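# Seat two lids on their matching boxes by suction

## Task

Set the large lid fully seated on the large box and the small lid fully seated on the small box. Both must stay in place with the robot not holding them, and at the end the robot must have released everything and moved away.

## Robot and tools

Robot: one six-joint arm (waist, shoulder, elbow, forearm roll, wrist pitch, wrist roll) carrying a vacuum suction cup. The cup point is the centre of the cup's rim (36 mm across) when it touches nothing, and the cup opens along the cup point's own +z axis. From about 4 cm behind the rim the tool body and camera stick out up to about 9 cm sideways, so leave room for them near box walls. The only camera is cam_wrist (616x616 fisheye, on the tool).

Scene frame: the origin is on the table surface under the arm's base, +z is up, and +y is to the left when facing along +x. Positions are in metres, orientation is a wxyz quaternion, and velocities are in m/s and rad/s. The printed position can be slightly wrong, more so when the arm reaches far.

execute_actions: takes "actions", a list that is empty or holds one item, plus an optional "pictures" boolean. An empty list sends nothing and returns the state with images. An action item is {"rows": [...], "steps": n}, where rows holds 1 to 15 rows and steps is 3 to 15 (default 15). Each step lasts 1/30 s and uses one row, and the final row repeats if rows run out. A wait item is {"steps": n} with n up to 300. It is counted from the previous result, so your reply time is included. Images come back only for an empty list or when pictures is true.

A row is 7 numbers, each from -1 to 1: dx, dy, dz, rx, ry, rz, suction. The first six are a target offset, not a pose. They are expressed in the cup point's own axes, not the scene frame, and are measured from the cup point pose given in the most recent result that showed it. Before any such result in the current scene, and for the second or later call within one reply, they are measured from wherever the arm is when the action begins. Every row in an action uses that same reference, so rows do not add up. Scale: 1.0 equals 0.6 m for dx, dy, dz and 180 degrees for the rotation vector rx, ry, rz. A row of all-zero offsets pulls the arm back to the reference; it does not hold still. Suction: any value above 0.01 switches the vacuum on, 0.01 or less switches it off, and the last setting stays until changed.

move: "target" is one 7-number row, read exactly like a row above (an offset in the cup point's axes from the same reference). "speed" is the top path speed in m/s, 0.002 to 0.5, default 0.25; turning is capped at twice that value in rad/s. The path is a straight line lasting 0.5 to 10 s, and a path needing longer is cut off early. The suction value is applied at the start. The path ignores obstacles, and the arm can lag, drift or overshoot the speed, especially when nearly straight. The result includes a "move:" line with the ending (done, off_target, moving, held, fault), any limits hit, and the distance to target. limits=paced means the sent pose was clipped. limits=held means a check blocked some steps, after which motion can suddenly speed up.

wait: "seconds" from 0 to 10; nothing new is commanded. zoom_image: "camera" must be "cam_wrist", and "region" is [x0, y0, x1, y1] in image pixels from the top-left, at most 504x504. finished_scene: pass the current scene number. This is final and the result reports success.

Motion details: on each step the commanded pose is clipped to 70 mm and 16 degrees from the measured pose, and position wins over orientation if both cannot be met. After an action ends, the arm only continues to the last clipped pose, so check the result and send the remainder of a long motion. The last 3 steps of every action run after its result is taken (kept back), while you reply. A "Hand target" line, present when nothing is kept back, shows where the controller is heading. A "pose unreachable" line or HELD marks steps where the clearance check altered or blocked the command.

Suction readings: suction_measured is near 0 with no seal and about 0.83 or more on an airtight surface; leaks lower it. part_present becomes 1 at 0.50 and drops back to 0 below 0.45. To grip a lid, press the rim fully onto a smooth, flat area of it, away from edges, holes or seams. Under vacuum the cup compresses, so a held object sits up to about 12 mm nearer the tool. Vacuum alone can lift a resting object. To release, lower the lid until it rests on the box, switch suction off, then back away more than 15 mm. If the cup seals onto the table, switch suction off to free it.

Other readings: joint torques (offset, scaled, noisy), the flange force (includes the held weight and has some error; 'no reading' near singularities), and MOTOR HOT warnings. Holding loads heats the motors, and overheating brakes the arm.

Hazards: a stop of 10 s occurs if contact torque reaches a joint limit (waist 302, shoulder 302, elbow 142, wrist joints 40 N m) or any outside force reaches 144 N. The arm is stiff, so commanding even slightly past a firm contact can trigger this. Approach contacts slowly and aim only just at the surface. Faster moves strike harder. Never push or knock anything off the table. Loose objects may occasionally be nudged by outside pushes, so recheck positions. Avoid drops, slips and slams when placing the lids.

Each tool is called after ">>>" as a command line: name --argument value for each argument, lists and objects as JSON in quotes; but a table of rows of numbers goes row by row, as --pt "numbers of a row", without its own name.

## Session

>>> execute_actions --actions '[]'

Scene clock: 0.00 s of 6200.00 s.
end_effector_position=(+0.6447, -0.0172, +0.4533) suction_measured=0.00 part_present=0 end_effector_quat_wxyz=(+0.007, +0.014, +1.000, +0.002) end_effector_velocity=(+0.000, -0.000, -0.000) end_effector_angular_velocity=(+0.001, -0.001, -0.001)
Joint positions: [-0.055  0.168  1.62   0.002  1.355 -0.052]
Joint velocities: [-0.     0.    -0.     0.001 -0.001  0.001]
Joint torques (N m, as the joint torque sensors report them, + toward a larger angle): no reading
Flange force (N, the push that the arm receives, along the end effector's own x y z axes): no reading
Hand target: +0.645, -0.017, +0.453; +0.007, +0.014, +1.000, +0.002

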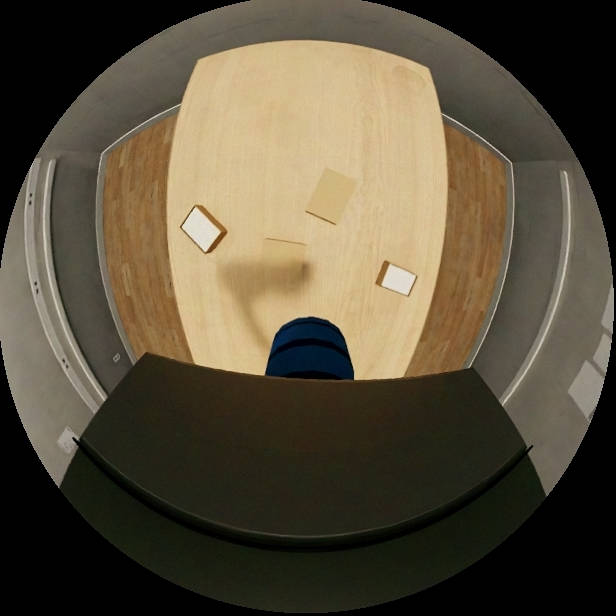

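>>> zoom_image --camera "cam_wrist" --region '[150, 130, 450, 330]'

Region (150, 130, 450, 330) of cam_wrist's 616x616 image, scaled by 1.680, with more detail than that image has.

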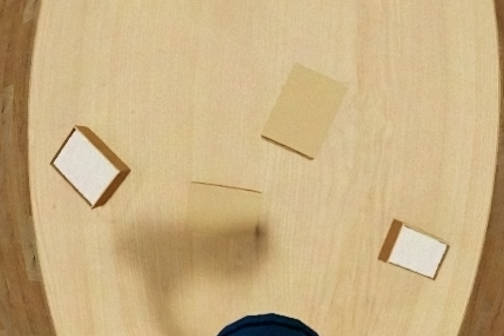

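>>> move --target '[-0.5, -0.14, 0.35, 0, 0, 0, 0]'

Scene clock: 2.20 s of 6200.00 s.
end_effector_position=(+0.9454, -0.1084, +0.2474) suction_measured=0.00 part_present=0 end_effector_quat_wxyz=(+0.007, +0.014, +1.000, +0.002) end_effector_velocity=(-0.000, +0.000, +0.000) end_effector_angular_velocity=(+0.002, -0.000, +0.000)
Joint positions: [-0.126  0.748  1.138  0.002  1.256 -0.123]
Joint velocities: [-0.    -0.001  0.     0.002  0.001 -0.001]
Joint torques (N m, as the joint torque sensors report them, + toward a larger angle): [   0.26 -109.59  -40.04    3.75    0.43    0.34]
Flange force (N, the push that the arm receives, along the end effector's own x y z axes): [1.3 -0.7 2.9]
Hand target: +0.945, -0.108, +0.247; +0.007, +0.014, +1.000, +0.002
Off the commanded pose: 0.000 m, 0 deg.
Kept back: nothing.
move: done

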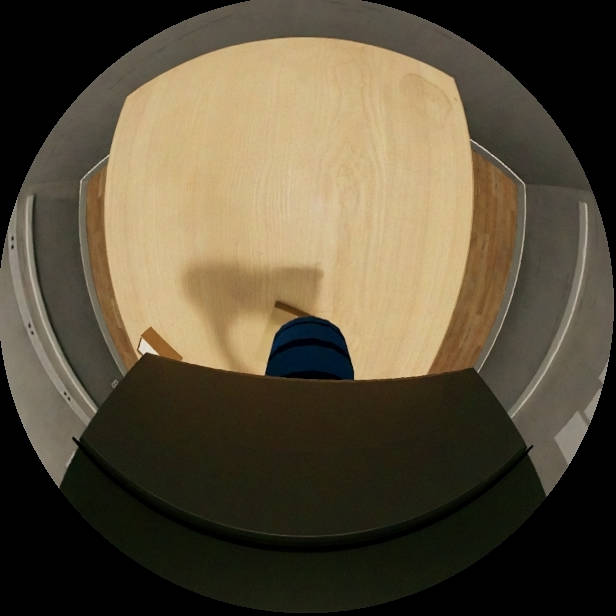

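>>> move --target '[0.2, 0.03, 0, 0, 0, 0, 0]'

Scene clock: 3.33 s of 6200.00 s.
end_effector_position=(+0.8260, -0.0873, +0.2457) suction_measured=0.00 part_present=0 end_effector_quat_wxyz=(+0.007, +0.014, +1.000, +0.002) end_effector_velocity=(-0.000, -0.000, +0.000) end_effector_angular_velocity=(-0.000, -0.001, -0.002)
Joint positions: [-0.122  0.56   1.463  0.002  1.119 -0.12 ]
Joint velocities: [-0.    -0.     0.    -0.    -0.001  0.002]
Joint torques (N m, as the joint torque sensors report them, + toward a larger angle): [ -0.55 -89.62 -37.63   3.6    0.34   0.11]
Flange force (N, the push that the arm receives, along the end effector's own x y z axes): [2.4 0.4 1.7]
Hand target: +0.826, -0.087, +0.246; +0.007, +0.014, +1.000, +0.002
Off the commanded pose: 0.000 m, 0 deg.
Kept back: nothing.
move: done

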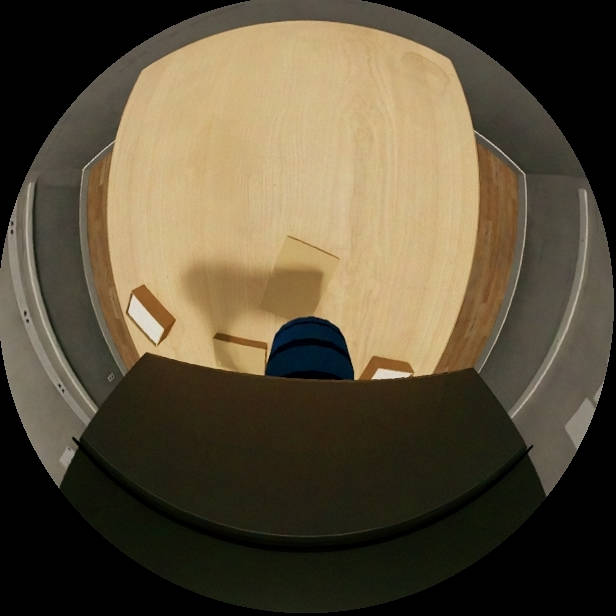

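>>> move --target '[0, 0.005, 0.15, 0, 0, 0.133, 0]'

Scene clock: 4.80 s of 6200.00 s.
end_effector_position=(+0.8274, -0.0842, +0.1557) suction_measured=0.00 part_present=0 end_effector_quat_wxyz=(+0.007, +0.221, +0.975, +0.003) end_effector_velocity=(-0.000, -0.001, +0.000) end_effector_angular_velocity=(-0.001, +0.001, -0.003)
Joint positions: [-0.119  0.632  1.525  0.002  0.985  0.302]
Joint velocities: [-0.    -0.     0.    -0.001  0.001  0.003]
Joint torques (N m, as the joint torque sensors report them, + toward a larger angle): [  1.45 -93.21 -34.78   3.37   0.51   0.46]
Flange force (N, the push that the arm receives, along the end effector's own x y z axes): [1.7 -3.1 1.0]
Hand target: +0.827, -0.084, +0.156; +0.007, +0.221, +0.975, +0.003
Off the commanded pose: 0.000 m, 0 deg.
Kept back: nothing.
move: done

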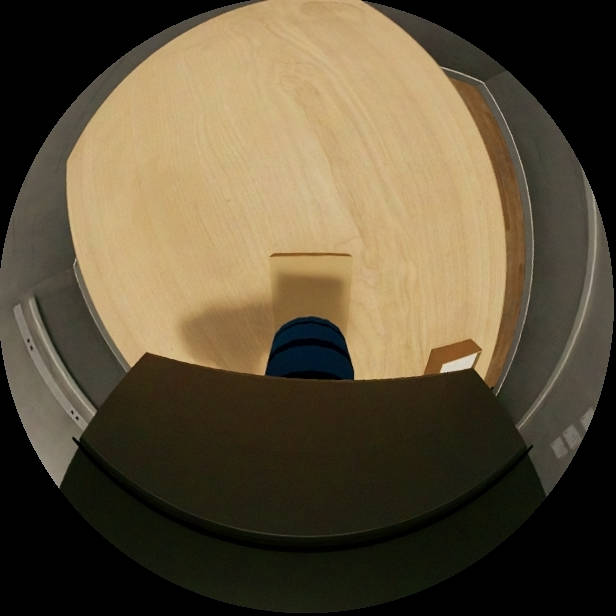

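>>> move --target '[0, 0, 0.19, 0, 0, 0, 1]'

>>> move --target '[0, 0, 0.03, 0, 0, 0, 1]' --speed 0.02

Scene clock: 5.87 s of 6200.00 s.
end_effector_position=(+0.8288, -0.0839, +0.0416) suction_measured=0.00 part_present=0 end_effector_quat_wxyz=(+0.007, +0.221, +0.975, +0.003) end_effector_velocity=(+0.002, +0.000, +0.001) end_effector_angular_velocity=(+0.000, -0.004, -0.002)
Joint positions: [-0.119  0.745  1.569  0.002  0.827  0.302]
Joint velocities: [ 0.001 -0.    -0.002  0.001 -0.002  0.002]
Joint torques (N m, as the joint torque sensors report them, + toward a larger angle): [   1.6  -101.46  -30.6     2.92    0.45    0.15]
Flange force (N, the push that the arm receives, along the end effector's own x y z axes): [-2.6 -1.4 3.8]
Hand target: +0.829, -0.084, +0.042; +0.007, +0.221, +0.975, +0.003
Off the commanded pose: 0.000 m, 0 deg.
Kept back: nothing.
move: done

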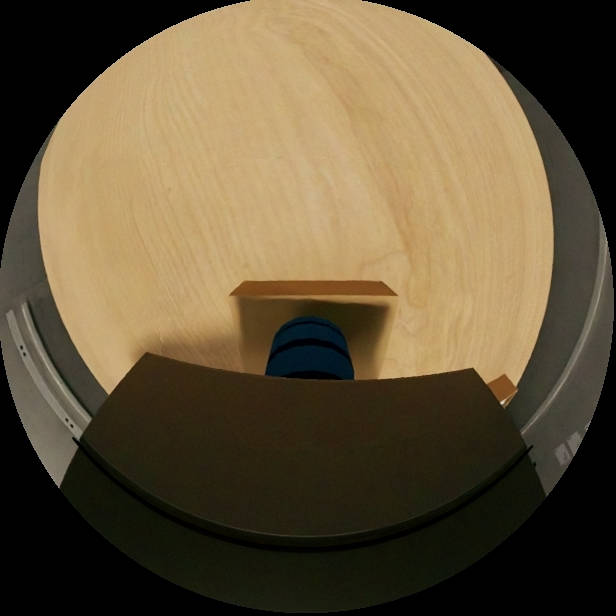

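Scene clock: 7.00 s of 6200.00 s.
end_effector_position=(+0.8291, -0.0839, +0.0236) suction_measured=0.83 part_present=1 end_effector_quat_wxyz=(+0.007, +0.221, +0.975, +0.003) end_effector_velocity=(+0.000, +0.000, +0.001) end_effector_angular_velocity=(-0.001, -0.002, +0.000)
Joint positions: [-0.119  0.765  1.573  0.002  0.804  0.302]
Joint velocities: [ 0.001 -0.001 -0.    -0.    -0.001  0.   ]
Joint torques (N m, as the joint torque sensors report them, + toward a larger angle): [  1.33 -99.49 -30.72   2.78   0.53   0.18]
Flange force (N, the push that the arm receives, along the end effector's own x y z axes): [2.7 -2.8 1.2]
Hand target: +0.829, -0.084, +0.024; +0.007, +0.221, +0.975, +0.003
Off the commanded pose: 0.000 m, 0 deg.
Kept back: nothing.
move: done

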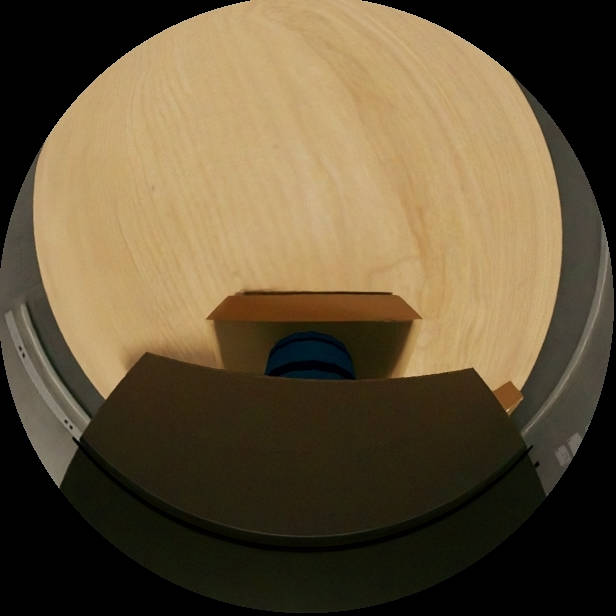

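>>> move --target '[0, 0, -0.22, 0, 0, 0, 1]'

>>> move --target '[0.385, 0.495, 0, 0, 0, -0.41, 1]'

Scene clock: 8.13 s of 6200.00 s.
end_effector_position=(+0.8272, -0.0841, +0.1555) suction_measured=0.85 part_present=1 end_effector_quat_wxyz=(+0.006, +0.221, +0.975, +0.003) end_effector_velocity=(+0.000, -0.002, +0.001) end_effector_angular_velocity=(+0.000, -0.001, -0.001)
Joint positions: [-0.119  0.632  1.525  0.002  0.985  0.302]
Joint velocities: [-0.002 -0.001 -0.     0.     0.    -0.001]
Joint torques (N m, as the joint torque sensors report them, + toward a larger angle): [ -0.02 -93.31 -35.13   3.26   0.52   0.27]
Flange force (N, the push that the arm receives, along the end effector's own x y z axes): [2.6 -1.6 1.8]
Hand target: +0.827, -0.084, +0.156; +0.007, +0.221, +0.975, +0.003
Off the commanded pose: 0.000 m, 0 deg.
Kept back: nothing.
move: done

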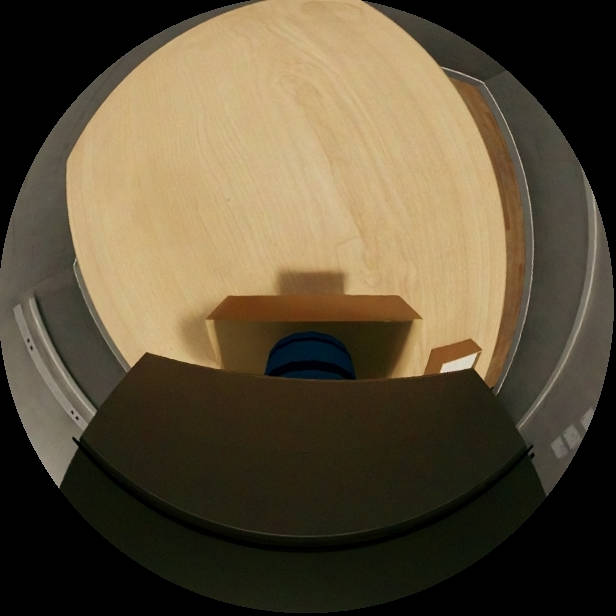

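Scene clock: 11.10 s of 6200.00 s.
end_effector_position=(+0.7458, +0.2833, +0.1552) suction_measured=0.85 part_present=1 end_effector_quat_wxyz=(+0.007, -0.409, +0.913, -0.001) end_effector_velocity=(-0.000, +0.000, -0.002) end_effector_angular_velocity=(+0.000, +0.002, +0.000)
Joint positions: [ 0.343  0.587  1.604  0.002  0.951 -0.525]
Joint velocities: [-0.     0.002  0.     0.001 -0.001 -0.001]
Joint torques (N m, as the joint torque sensors report them, + toward a larger angle): [ -0.67 -89.54 -34.4    3.31   0.47   0.16]
Flange force (N, the push that the arm receives, along the end effector's own x y z axes): [1.6 0.2 3.0]
Hand target: +0.746, +0.283, +0.155; +0.007, -0.409, +0.913, -0.001
Off the commanded pose: 0.001 m, 0 deg.
Kept back: nothing.
move: done

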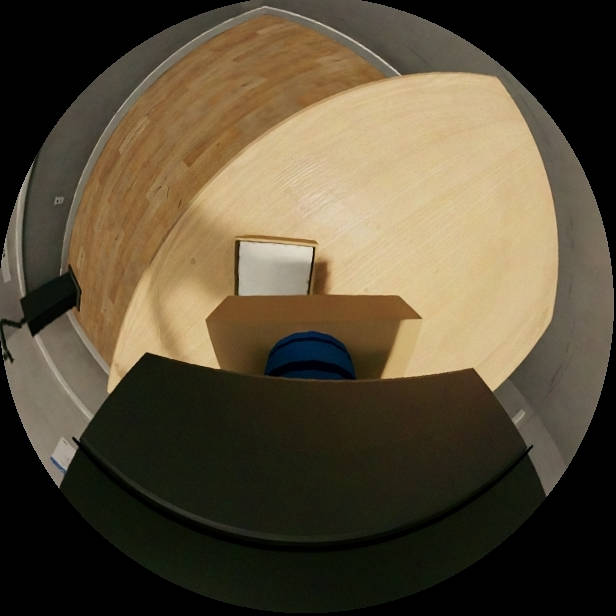

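>>> move --target '[-0.03, 0.075, 0.07, 0, 0, 0.015, 1]' --speed 0.1

Scene clock: 12.30 s of 6200.00 s.
end_effector_position=(+0.7247, +0.3267, +0.1131) suction_measured=0.85 part_present=1 end_effector_quat_wxyz=(+0.007, -0.387, +0.922, -0.001) end_effector_velocity=(-0.000, -0.000, +0.001) end_effector_angular_velocity=(-0.001, -0.002, +0.000)
Joint positions: [ 0.404  0.624  1.633  0.002  0.885 -0.417]
Joint velocities: [ 0.    -0.002  0.001 -0.001 -0.     0.001]
Joint torques (N m, as the joint torque sensors report them, + toward a larger angle): [  0.08 -91.14 -32.39   3.01   0.56   0.21]
Flange force (N, the push that the arm receives, along the end effector's own x y z axes): [1.8 -0.7 1.7]
Hand target: +0.725, +0.327, +0.113; +0.007, -0.387, +0.922, -0.001
Off the commanded pose: 0.000 m, 0 deg.
Kept back: nothing.
move: done

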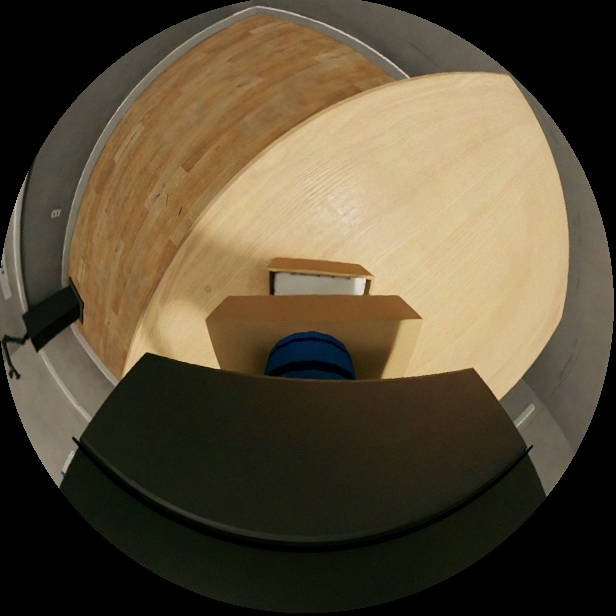

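>>> move --target '[0, -0.01, 0.075, 0, 0, 0.017, 1]' --speed 0.05

>>> zoom_image --camera "cam_wrist" --region '[190, 240, 440, 360]'

Scene clock: 13.70 s of 6200.00 s.
end_effector_position=(+0.7296, +0.3226, +0.0681) suction_measured=0.85 part_present=1 end_effector_quat_wxyz=(+0.007, -0.362, +0.932, -0.001) end_effector_velocity=(+0.000, +0.000, +0.001) end_effector_angular_velocity=(+0.001, -0.002, -0.000)
Joint positions: [ 0.397  0.674  1.644  0.002  0.823 -0.37 ]
Joint velocities: [ 0.    -0.002  0.     0.    -0.     0.   ]
Joint torques (N m, as the joint torque sensors report them, + toward a larger angle): [ -0.57 -92.84 -31.24   2.91   0.59   0.35]
Flange force (N, the push that the arm receives, along the end effector's own x y z axes): [3.8 0.3 0.6]
Hand target: +0.730, +0.323, +0.068; +0.007, -0.362, +0.932, -0.001
Off the commanded pose: 0.000 m, 0 deg.
Kept back: nothing.
move: done

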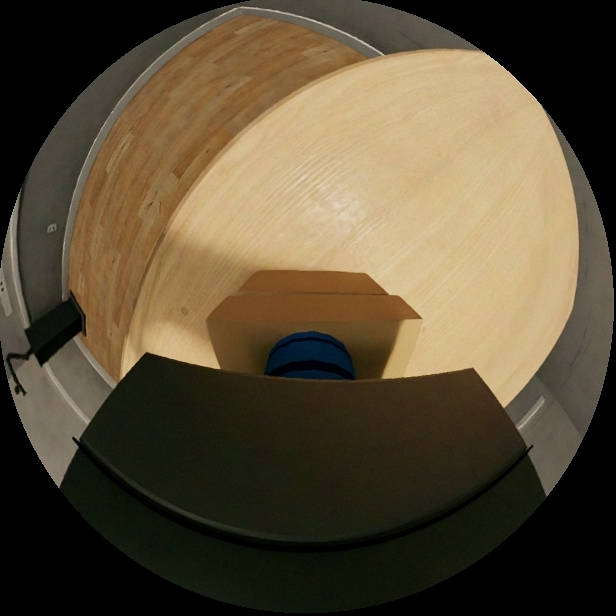

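Region (190, 240, 440, 360) of cam_wrist's 616x616 image, scaled by 2.016, with more detail than that image has; it fills the top 242 rows of this view, and the rest is white.

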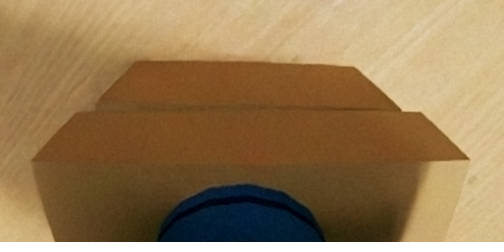

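>>> move --target '[-0.005, 0, 0.025, 0, 0, 0.008, 1]' --speed 0.015

Scene clock: 24.63 s of 6200.00 s.
end_effector_position=(+0.7309, +0.3238, +0.0623) suction_measured=0.85 part_present=1 end_effector_quat_wxyz=(+0.007, -0.356, +0.935, -0.001) end_effector_velocity=(-0.000, +0.001, -0.001) end_effector_angular_velocity=(+0.000, +0.001, -0.001)
Joint positions: [ 0.398  0.683  1.642  0.002  0.818 -0.355]
Joint velocities: [ 0.     0.001 -0.     0.001  0.     0.   ]
Joint torques (N m, as the joint torque sensors report them, + toward a larger angle): [  2.43 -71.27 -25.19   3.66  -2.12   0.35]
Flange force (N, the push that the arm receives, along the end effector's own x y z axes): [13.3 -0.3 -28.1]
Hand target: +0.731, +0.324, +0.062; +0.007, -0.356, +0.935, -0.001
Off the commanded pose: 0.009 m, 1 deg.
FORCE FAULT: contact force on the arm reached its limit, and the arm stopped for 10 seconds. The contact can be on any part of the arm, not only on its tool. The arm's remaining commands of this call were not run. The arm holds still and accepts commands again. Move the arm away from the contact; if what it grips holds it there, let go first. Pushing or pulling that hard again can fault the arm again.
Kept back: nothing.
move: fault

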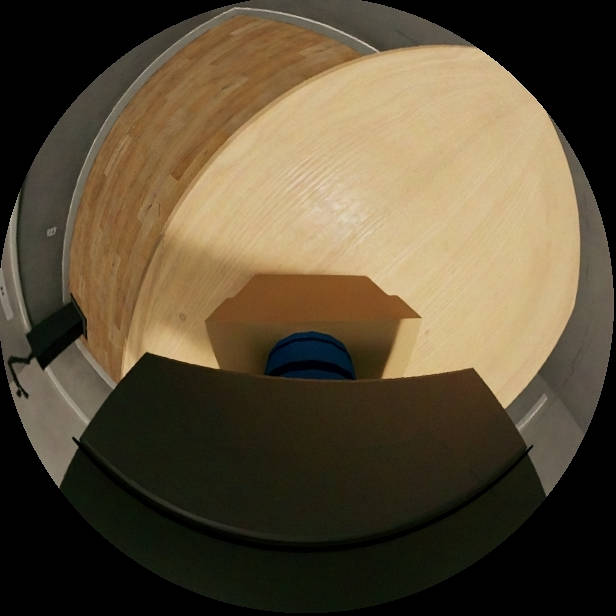

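>>> move --target '[0, 0, -0.01, 0, 0, 0, 1]' --speed 0.02

>>> move --target '[-0.007, 0, 0, 0, 0, 0.003, 1]' --speed 0.02

>>> move --target '[0, 0, 0.013, 0, 0, 0, 1]' --speed 0.008

Scene clock: 25.57 s of 6200.00 s.
end_effector_position=(+0.7308, +0.3238, +0.0683) suction_measured=0.85 part_present=1 end_effector_quat_wxyz=(+0.007, -0.356, +0.935, -0.001) end_effector_velocity=(-0.000, -0.000, -0.001) end_effector_angular_velocity=(-0.000, +0.001, +0.000)
Joint positions: [ 0.398  0.676  1.64   0.002  0.826 -0.355]
Joint velocities: [-0.     0.001  0.     0.     0.    -0.   ]
Joint torques (N m, as the joint torque sensors report them, + toward a larger angle): [ -0.23 -94.06 -31.43   2.8    0.5    0.13]
Flange force (N, the push that the arm receives, along the end effector's own x y z axes): [2.4 -0.2 2.7]
Hand target: +0.731, +0.324, +0.068; +0.007, -0.356, +0.935, -0.001
Off the commanded pose: 0.000 m, 0 deg.
Kept back: nothing.
move: done

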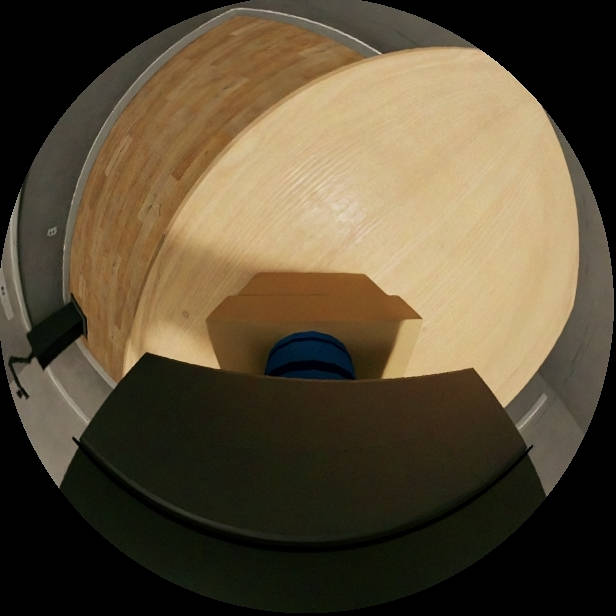

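Scene clock: 26.27 s of 6200.00 s.
end_effector_position=(+0.7340, +0.3265, +0.0683) suction_measured=0.85 part_present=1 end_effector_quat_wxyz=(+0.007, -0.351, +0.936, -0.001) end_effector_velocity=(-0.000, -0.000, -0.000) end_effector_angular_velocity=(-0.001, +0.001, -0.000)
Joint positions: [ 0.399  0.681  1.631  0.002  0.831 -0.344]
Joint velocities: [-0.     0.    -0.    -0.     0.002  0.001]
Joint torques (N m, as the joint torque sensors report them, + toward a larger angle): [ -0.74 -93.74 -31.32   3.03   0.49   0.3 ]
Flange force (N, the push that the arm receives, along the end effector's own x y z axes): [2.7 0.4 1.7]
Hand target: +0.734, +0.327, +0.068; +0.007, -0.351, +0.936, -0.001
Off the commanded pose: 0.000 m, 0 deg.
Kept back: nothing.
move: done

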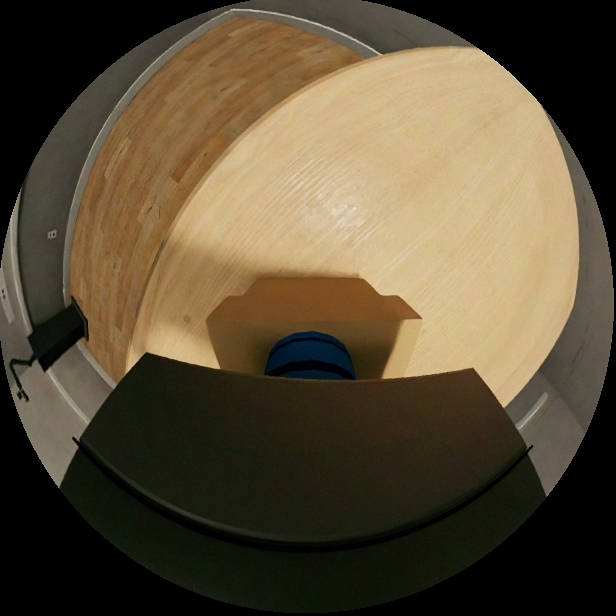

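Scene clock: 27.47 s of 6200.00 s.
end_effector_position=(+0.7341, +0.3266, +0.0606) suction_measured=0.85 part_present=1 end_effector_quat_wxyz=(+0.007, -0.351, +0.936, -0.001) end_effector_velocity=(-0.000, +0.001, -0.002) end_effector_angular_velocity=(+0.000, +0.000, -0.000)
Joint positions: [ 0.399  0.69   1.633  0.002  0.82  -0.344]
Joint velocities: [ 0.001  0.002  0.     0.    -0.002  0.001]
Joint torques (N m, as the joint torque sensors report them, + toward a larger angle): [ -0.21 -92.33 -29.49   2.92   0.42   0.25]
Flange force (N, the push that the arm receives, along the end effector's own x y z axes): [1.4 -1.0 -0.6]
Hand target: +0.734, +0.327, +0.061; +0.007, -0.351, +0.936, -0.001
Off the commanded pose: 0.000 m, 0 deg.
Kept back: nothing.
move: done

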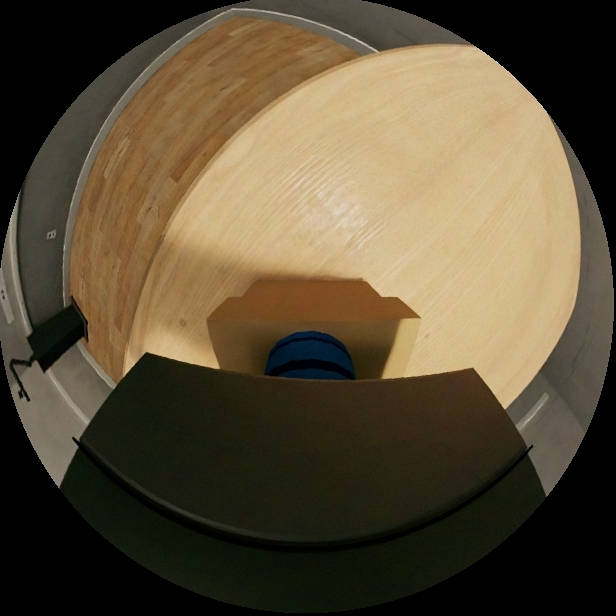

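>>> move --target '[0, 0, 0.016, 0, 0, 0, 1]' --speed 0.01

>>> move --target '[0, 0, 0, 0, 0, 0, 0]'

>>> move --target '[0.1, 0, -0.25, 0, 0, 0, 0]' --speed 0.15

Scene clock: 28.87 s of 6200.00 s.
end_effector_position=(+0.7342, +0.3266, +0.0510) suction_measured=0.85 part_present=1 end_effector_quat_wxyz=(+0.007, -0.351, +0.936, -0.001) end_effector_velocity=(+0.000, +0.000, +0.000) end_effector_angular_velocity=(+0.000, -0.001, +0.001)
Joint positions: [ 0.4    0.7    1.636  0.002  0.807 -0.344]
Joint velocities: [ 0.    -0.001 -0.    -0.    -0.    -0.001]
Joint torques (N m, as the joint torque sensors report them, + toward a larger angle): [ -0.4  -95.01 -30.83   2.7    0.31   0.29]
Flange force (N, the push that the arm receives, along the end effector's own x y z axes): [2.8 0.2 1.1]
Hand target: +0.734, +0.327, +0.051; +0.007, -0.351, +0.936, -0.001
Off the commanded pose: 0.000 m, 0 deg.
Kept back: nothing.
move: done

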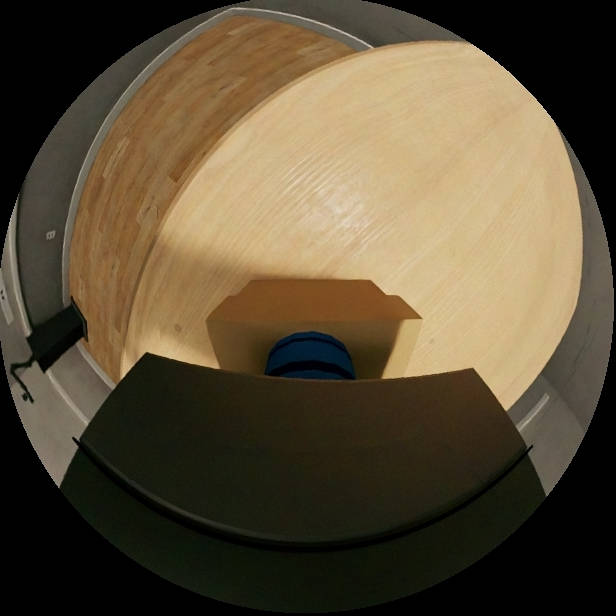

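Scene clock: 29.37 s of 6200.00 s.
end_effector_position=(+0.7342, +0.3266, +0.0509) suction_measured=0.00 part_present=0 end_effector_quat_wxyz=(+0.007, -0.351, +0.936, -0.001) end_effector_velocity=(-0.000, +0.001, +0.001) end_effector_angular_velocity=(+0.001, -0.002, -0.000)
Joint positions: [ 0.4    0.7    1.636  0.002  0.807 -0.344]
Joint velocities: [ 0.002 -0.001 -0.     0.    -0.001  0.001]
Joint torques (N m, as the joint torque sensors report them, + toward a larger angle): [  0.46 -93.64 -30.19   2.77   0.52   0.16]
Flange force (N, the push that the arm receives, along the end effector's own x y z axes): [3.3 -0.5 -0.1]
Hand target: +0.734, +0.327, +0.051; +0.007, -0.351, +0.936, -0.001
Off the commanded pose: 0.000 m, 0 deg.
Kept back: nothing.
move: done

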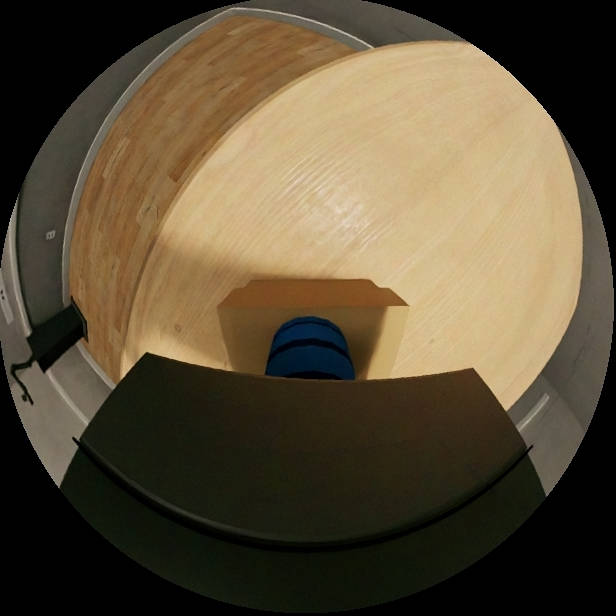

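Scene clock: 30.80 s of 6200.00 s.
end_effector_position=(+0.6870, +0.2867, +0.2002) suction_measured=0.00 part_present=0 end_effector_quat_wxyz=(+0.007, -0.351, +0.936, -0.001) end_effector_velocity=(-0.000, +0.001, +0.001) end_effector_angular_velocity=(+0.000, -0.002, -0.000)
Joint positions: [ 0.372  0.475  1.693  0.002  0.974 -0.371]
Joint velocities: [ 0.001 -0.001  0.    -0.    -0.001  0.002]
Joint torques (N m, as the joint torque sensors report them, + toward a larger angle): [ -1.17 -79.75 -34.78   3.19   0.51   0.21]
Flange force (N, the push that the arm receives, along the end effector's own x y z axes): [1.7 1.4 2.0]
Hand target: +0.687, +0.287, +0.200; +0.007, -0.351, +0.936, -0.001
Off the commanded pose: 0.000 m, 0 deg.
Kept back: nothing.
move: done

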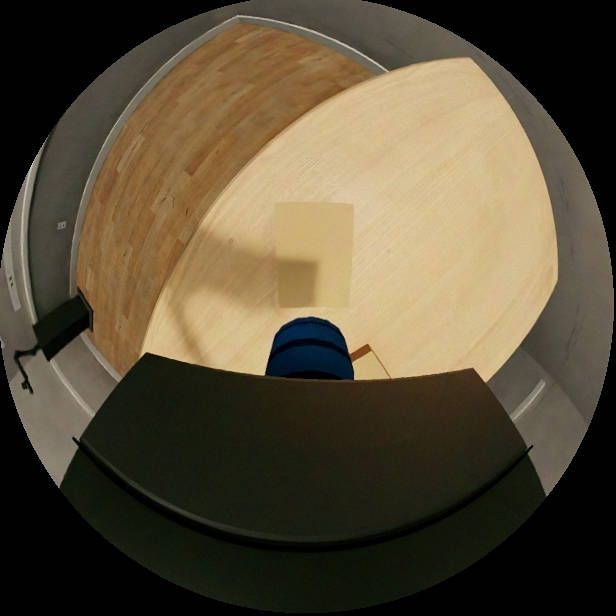

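>>> move --target '[0.38, -0.215, 0, 0, 0, 0.274, 0]'

Scene clock: 33.13 s of 6200.00 s.
end_effector_position=(+0.6008, +0.0394, +0.1985) suction_measured=0.00 part_present=0 end_effector_quat_wxyz=(+0.007, +0.071, +0.997, +0.002) end_effector_velocity=(-0.000, -0.001, -0.000) end_effector_angular_velocity=(-0.002, +0.000, +0.001)
Joint positions: [0.032 0.284 1.982 0.001 0.877 0.15 ]
Joint velocities: [-0.001  0.     0.    -0.002  0.    -0.   ]
Joint torques (N m, as the joint torque sensors report them, + toward a larger angle): [  0.21 -57.89 -32.47   3.07   0.47   0.1 ]
Flange force (N, the push that the arm receives, along the end effector's own x y z axes): [2.7 -1.9 1.3]
Hand target: +0.601, +0.039, +0.199; +0.007, +0.071, +0.997, +0.002
Off the commanded pose: 0.001 m, 0 deg.
Kept back: nothing.
move: done

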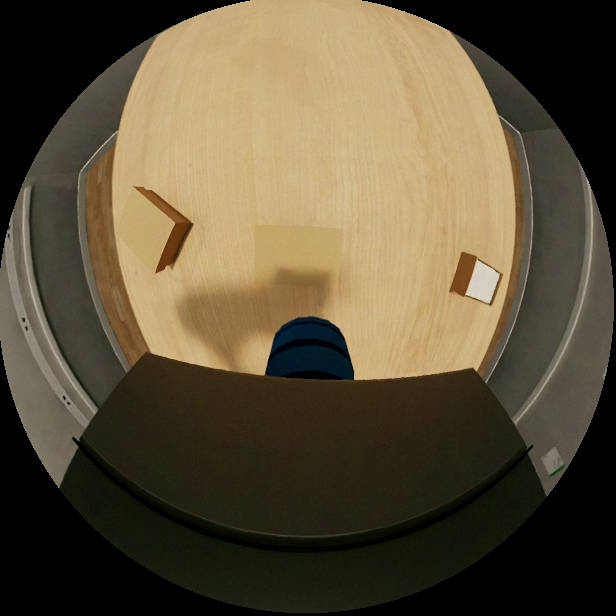

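>>> move --target '[-0.075, 0.03, 0.265, 0, 0, 0.011, 1]' --speed 0.15

Scene clock: 34.83 s of 6200.00 s.
end_effector_position=(+0.6501, +0.0512, +0.0402) suction_measured=0.00 part_present=0 end_effector_quat_wxyz=(+0.007, +0.089, +0.996, +0.002) end_effector_velocity=(-0.000, -0.000, -0.001) end_effector_angular_velocity=(-0.001, +0.001, +0.002)
Joint positions: [0.049 0.546 1.967 0.001 0.63  0.202]
Joint velocities: [-0.     0.001 -0.    -0.001  0.    -0.002]
Joint torques (N m, as the joint torque sensors report them, + toward a larger angle): [ -0.15 -76.34 -25.33   2.24   0.34   0.11]
Flange force (N, the push that the arm receives, along the end effector's own x y z axes): [2.2 -0.8 1.1]
Hand target: +0.650, +0.051, +0.040; +0.006, +0.089, +0.996, +0.002
Off the commanded pose: 0.000 m, 0 deg.
Kept back: nothing.
move: done

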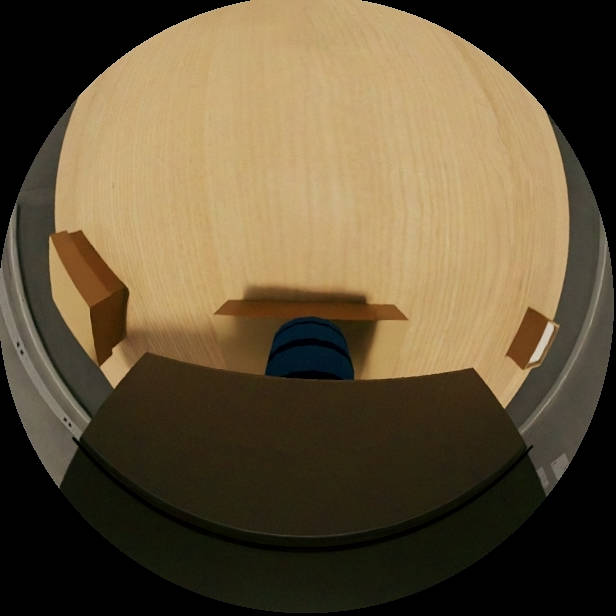

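>>> move --target '[0.015, 0, 0.03, 0, 0, 0.01, 1]' --speed 0.02

Scene clock: 36.30 s of 6200.00 s.
end_effector_position=(+0.6415, +0.0528, +0.0221) suction_measured=0.00 part_present=0 end_effector_quat_wxyz=(+0.007, +0.104, +0.995, +0.002) end_effector_velocity=(-0.000, -0.000, -0.001) end_effector_angular_velocity=(-0.000, +0.001, -0.001)
Joint positions: [0.052 0.563 1.988 0.001 0.592 0.236]
Joint velocities: [-0.     0.001  0.    -0.    -0.     0.001]
Joint torques (N m, as the joint torque sensors report them, + toward a larger angle): [ -0.57 -74.53 -22.23   2.35   0.87   0.25]
Flange force (N, the push that the arm receives, along the end effector's own x y z axes): [0.8 -0.4 -0.7]
Hand target: +0.641, +0.053, +0.022; +0.007, +0.104, +0.995, +0.002
Off the commanded pose: 0.000 m, 0 deg.
Kept back: nothing.
move: done

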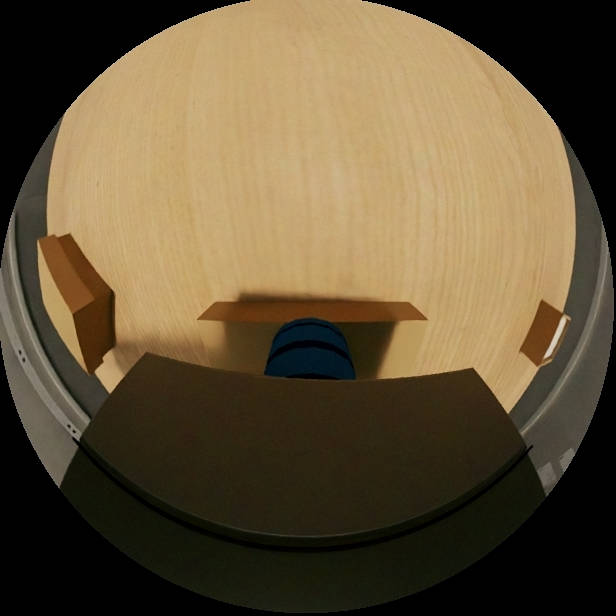

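>>> move --target '[0, 0, 0.007, 0, 0, 0, 1]' --speed 0.01

Scene clock: 37.23 s of 6200.00 s.
end_effector_position=(+0.6415, +0.0528, +0.0179) suction_measured=0.00 part_present=0 end_effector_quat_wxyz=(+0.007, +0.104, +0.995, +0.002) end_effector_velocity=(+0.001, +0.001, +0.001) end_effector_angular_velocity=(+0.001, -0.003, -0.000)
Joint positions: [0.052 0.569 1.989 0.001 0.585 0.236]
Joint velocities: [ 0.001 -0.001 -0.     0.001 -0.001  0.001]
Joint torques (N m, as the joint torque sensors report them, + toward a larger angle): [  1.16 -71.49 -20.95   2.23   0.73   0.18]
Flange force (N, the push that the arm receives, along the end effector's own x y z axes): [1.5 -2.9 -7.0]
Hand target: +0.642, +0.053, +0.018; +0.007, +0.104, +0.995, +0.002
Off the commanded pose: 0.000 m, 0 deg.
Kept back: nothing.
move: done

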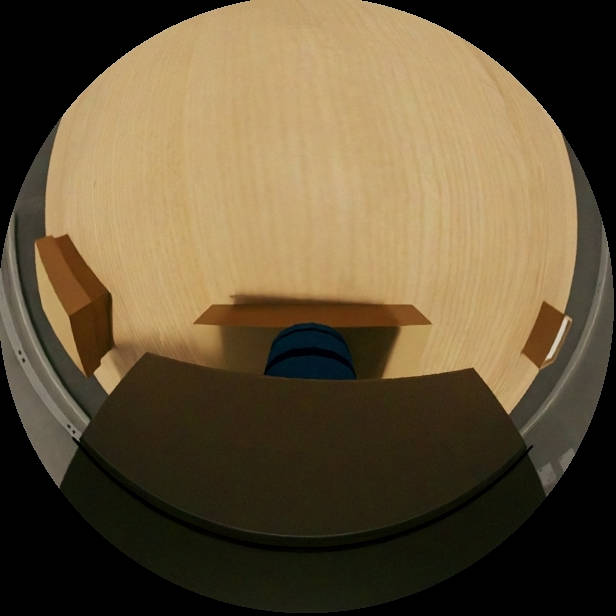

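>>> move --target '[0, 0, -0.025, 0, 0, 0, 1]' --speed 0.03

>>> move --target '[-0.03, 0, 0, 0, 0, 0, 1]' --speed 0.03

>>> move --target '[0, 0, 0.024, 0, 0, 0, 1]' --speed 0.02

Scene clock: 38.33 s of 6200.00 s.
end_effector_position=(+0.6413, +0.0528, +0.0329) suction_measured=0.00 part_present=0 end_effector_quat_wxyz=(+0.007, +0.104, +0.995, +0.002) end_effector_velocity=(-0.001, -0.001, -0.001) end_effector_angular_velocity=(+0.001, +0.003, -0.003)
Joint positions: [0.052 0.547 1.986 0.001 0.61  0.236]
Joint velocities: [-0.001  0.002 -0.     0.001  0.001  0.001]
Joint torques (N m, as the joint torque sensors report them, + toward a larger angle): [  0.28 -75.21 -24.88   2.2    0.56   0.18]
Flange force (N, the push that the arm receives, along the end effector's own x y z axes): [2.6 -2.2 1.6]
Hand target: +0.641, +0.053, +0.033; +0.007, +0.104, +0.995, +0.002
Off the commanded pose: 0.000 m, 0 deg.
Kept back: nothing.
move: done

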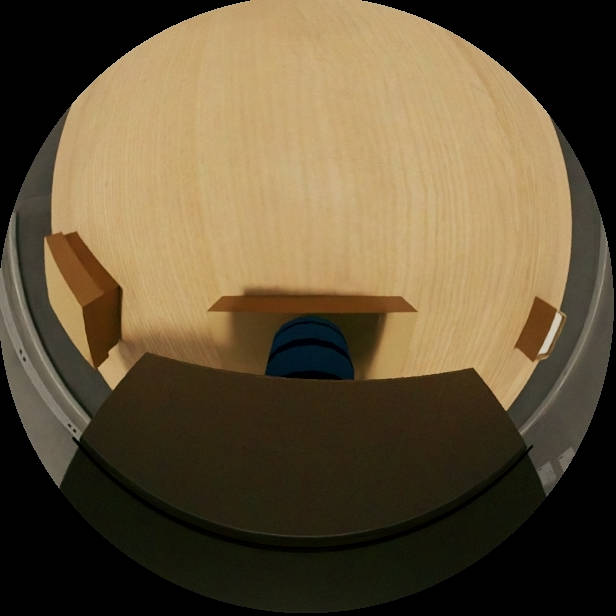

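Scene clock: 39.20 s of 6200.00 s.
end_effector_position=(+0.6589, +0.0491, +0.0331) suction_measured=0.00 part_present=0 end_effector_quat_wxyz=(+0.007, +0.104, +0.995, +0.002) end_effector_velocity=(+0.001, +0.001, -0.001) end_effector_angular_velocity=(+0.000, -0.001, +0.001)
Joint positions: [0.046 0.565 1.951 0.001 0.627 0.23 ]
Joint velocities: [ 0.001  0.002 -0.001  0.    -0.002 -0.001]
Joint torques (N m, as the joint torque sensors report them, + toward a larger angle): [  0.07 -77.35 -25.35   2.33   0.45   0.27]
Flange force (N, the push that the arm receives, along the end effector's own x y z axes): [2.7 -1.4 1.2]
Hand target: +0.659, +0.049, +0.033; +0.007, +0.104, +0.995, +0.002
Off the commanded pose: 0.000 m, 0 deg.
Kept back: nothing.
move: done

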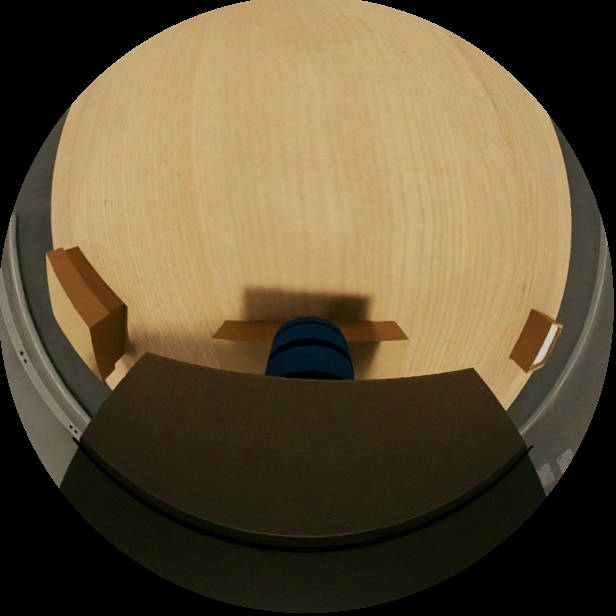

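Scene clock: 40.13 s of 6200.00 s.
end_effector_position=(+0.6591, +0.0491, +0.0187) suction_measured=0.00 part_present=0 end_effector_quat_wxyz=(+0.007, +0.104, +0.995, +0.002) end_effector_velocity=(+0.000, -0.000, -0.000) end_effector_angular_velocity=(+0.000, -0.000, -0.002)
Joint positions: [0.046 0.585 1.954 0.001 0.604 0.23 ]
Joint velocities: [-0.     0.     0.     0.001 -0.001  0.001]
Joint torques (N m, as the joint torque sensors report them, + toward a larger angle): [ -0.31 -75.14 -21.18   2.13   0.79   0.13]
Flange force (N, the push that the arm receives, along the end effector's own x y z axes): [-0.5 0.0 -3.7]
Hand target: +0.659, +0.049, +0.019; +0.007, +0.104, +0.995, +0.002
Off the commanded pose: 0.000 m, 0 deg.
Kept back: nothing.
move: done

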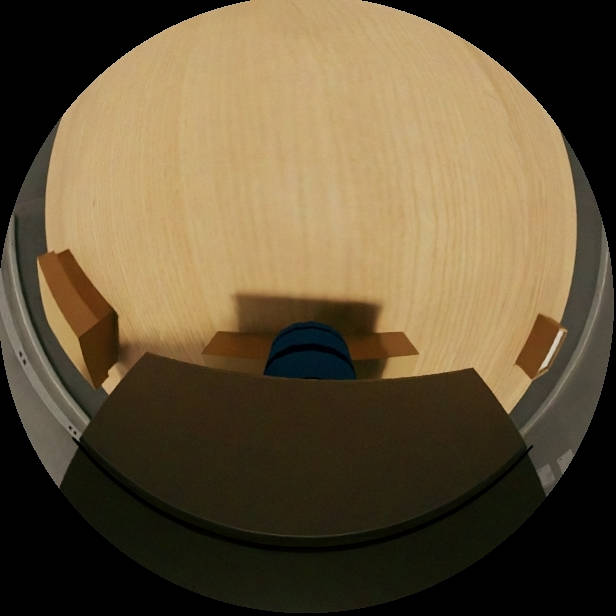

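>>> move --target '[0, 0, -0.025, 0, 0, 0, 1]' --speed 0.03

>>> move --target '[0.065, 0, 0, 0, 0, 0, 1]' --speed 0.05

>>> move --target '[0, 0, 0.024, 0, 0, 0, 1]' --speed 0.02

Scene clock: 41.13 s of 6200.00 s.
end_effector_position=(+0.6589, +0.0491, +0.0337) suction_measured=0.00 part_present=0 end_effector_quat_wxyz=(+0.007, +0.104, +0.995, +0.002) end_effector_velocity=(-0.000, +0.000, -0.000) end_effector_angular_velocity=(+0.000, +0.001, -0.000)
Joint positions: [0.046 0.564 1.951 0.001 0.628 0.23 ]
Joint velocities: [ 0.     0.    -0.     0.001  0.     0.   ]
Joint torques (N m, as the joint torque sensors report them, + toward a larger angle): [  0.59 -77.8  -25.3    2.36   0.36   0.17]
Flange force (N, the push that the arm receives, along the end effector's own x y z axes): [1.9 -2.1 1.1]
Hand target: +0.659, +0.049, +0.034; +0.007, +0.104, +0.995, +0.002
Off the commanded pose: 0.000 m, 0 deg.
Kept back: nothing.
move: done

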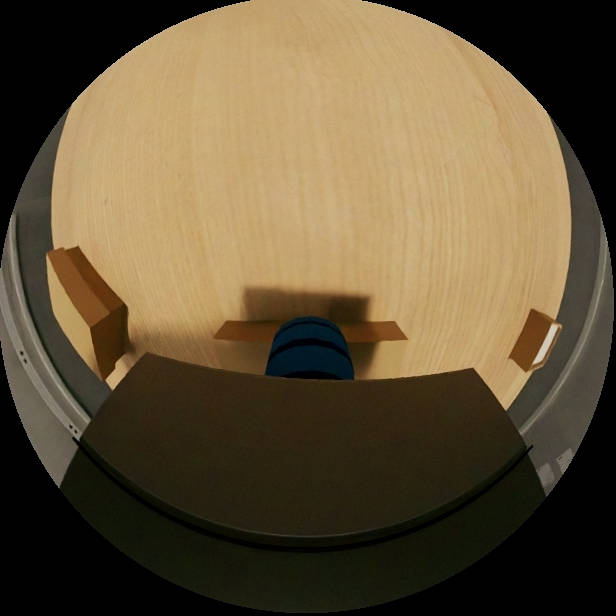

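Scene clock: 42.17 s of 6200.00 s.
end_effector_position=(+0.6208, +0.0571, +0.0332) suction_measured=0.00 part_present=0 end_effector_quat_wxyz=(+0.007, +0.104, +0.995, +0.002) end_effector_velocity=(-0.001, +0.001, -0.001) end_effector_angular_velocity=(+0.001, +0.001, +0.002)
Joint positions: [0.06  0.526 2.026 0.001 0.59  0.244]
Joint velocities: [ 0.002  0.001  0.001  0.001 -0.001 -0.001]
Joint torques (N m, as the joint torque sensors report them, + toward a larger angle): [  0.81 -72.28 -23.88   2.11   0.49   0.21]
Flange force (N, the push that the arm receives, along the end effector's own x y z axes): [2.4 -2.7 0.0]
Hand target: +0.621, +0.057, +0.033; +0.007, +0.104, +0.995, +0.002
Off the commanded pose: 0.000 m, 0 deg.
Kept back: nothing.
move: done

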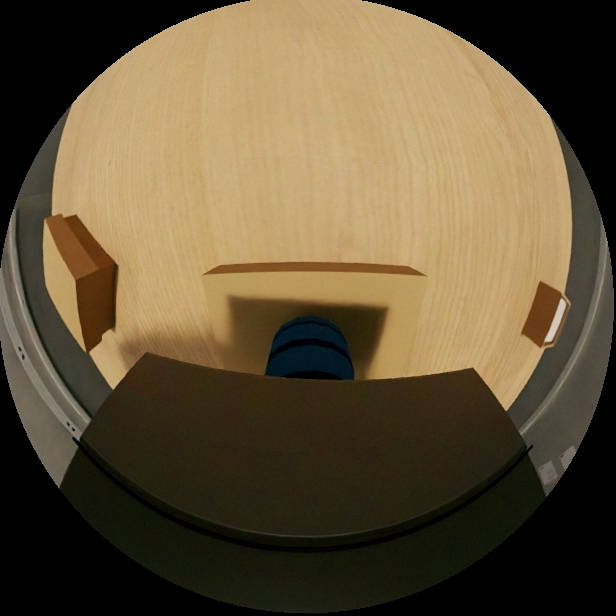

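Scene clock: 43.10 s of 6200.00 s.
end_effector_position=(+0.6210, +0.0571, +0.0188) suction_measured=0.83 part_present=1 end_effector_quat_wxyz=(+0.007, +0.104, +0.995, +0.002) end_effector_velocity=(+0.000, +0.000, -0.000) end_effector_angular_velocity=(+0.000, -0.001, +0.000)
Joint positions: [0.06  0.548 2.029 0.001 0.566 0.244]
Joint velocities: [ 0.     0.    -0.     0.001 -0.001 -0.001]
Joint torques (N m, as the joint torque sensors report them, + toward a larger angle): [  0.04 -74.5  -23.8    2.06   0.56   0.24]
Flange force (N, the push that the arm receives, along the end effector's own x y z axes): [3.2 -1.9 1.4]
Hand target: +0.621, +0.057, +0.019; +0.007, +0.104, +0.995, +0.002
Off the commanded pose: 0.000 m, 0 deg.
Kept back: nothing.
move: done

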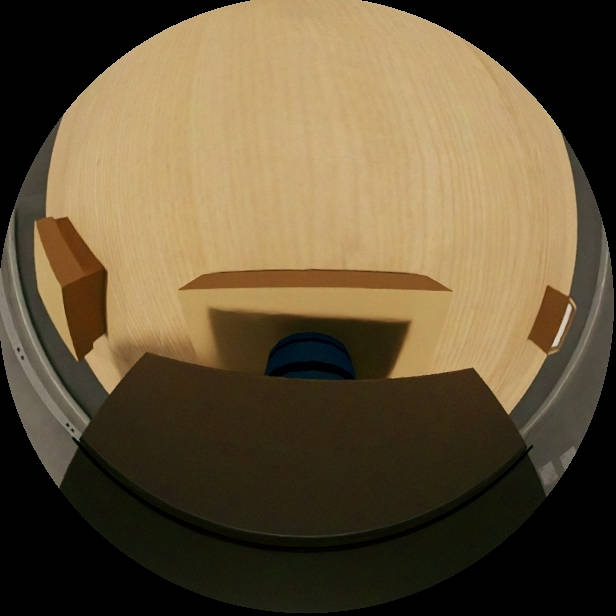

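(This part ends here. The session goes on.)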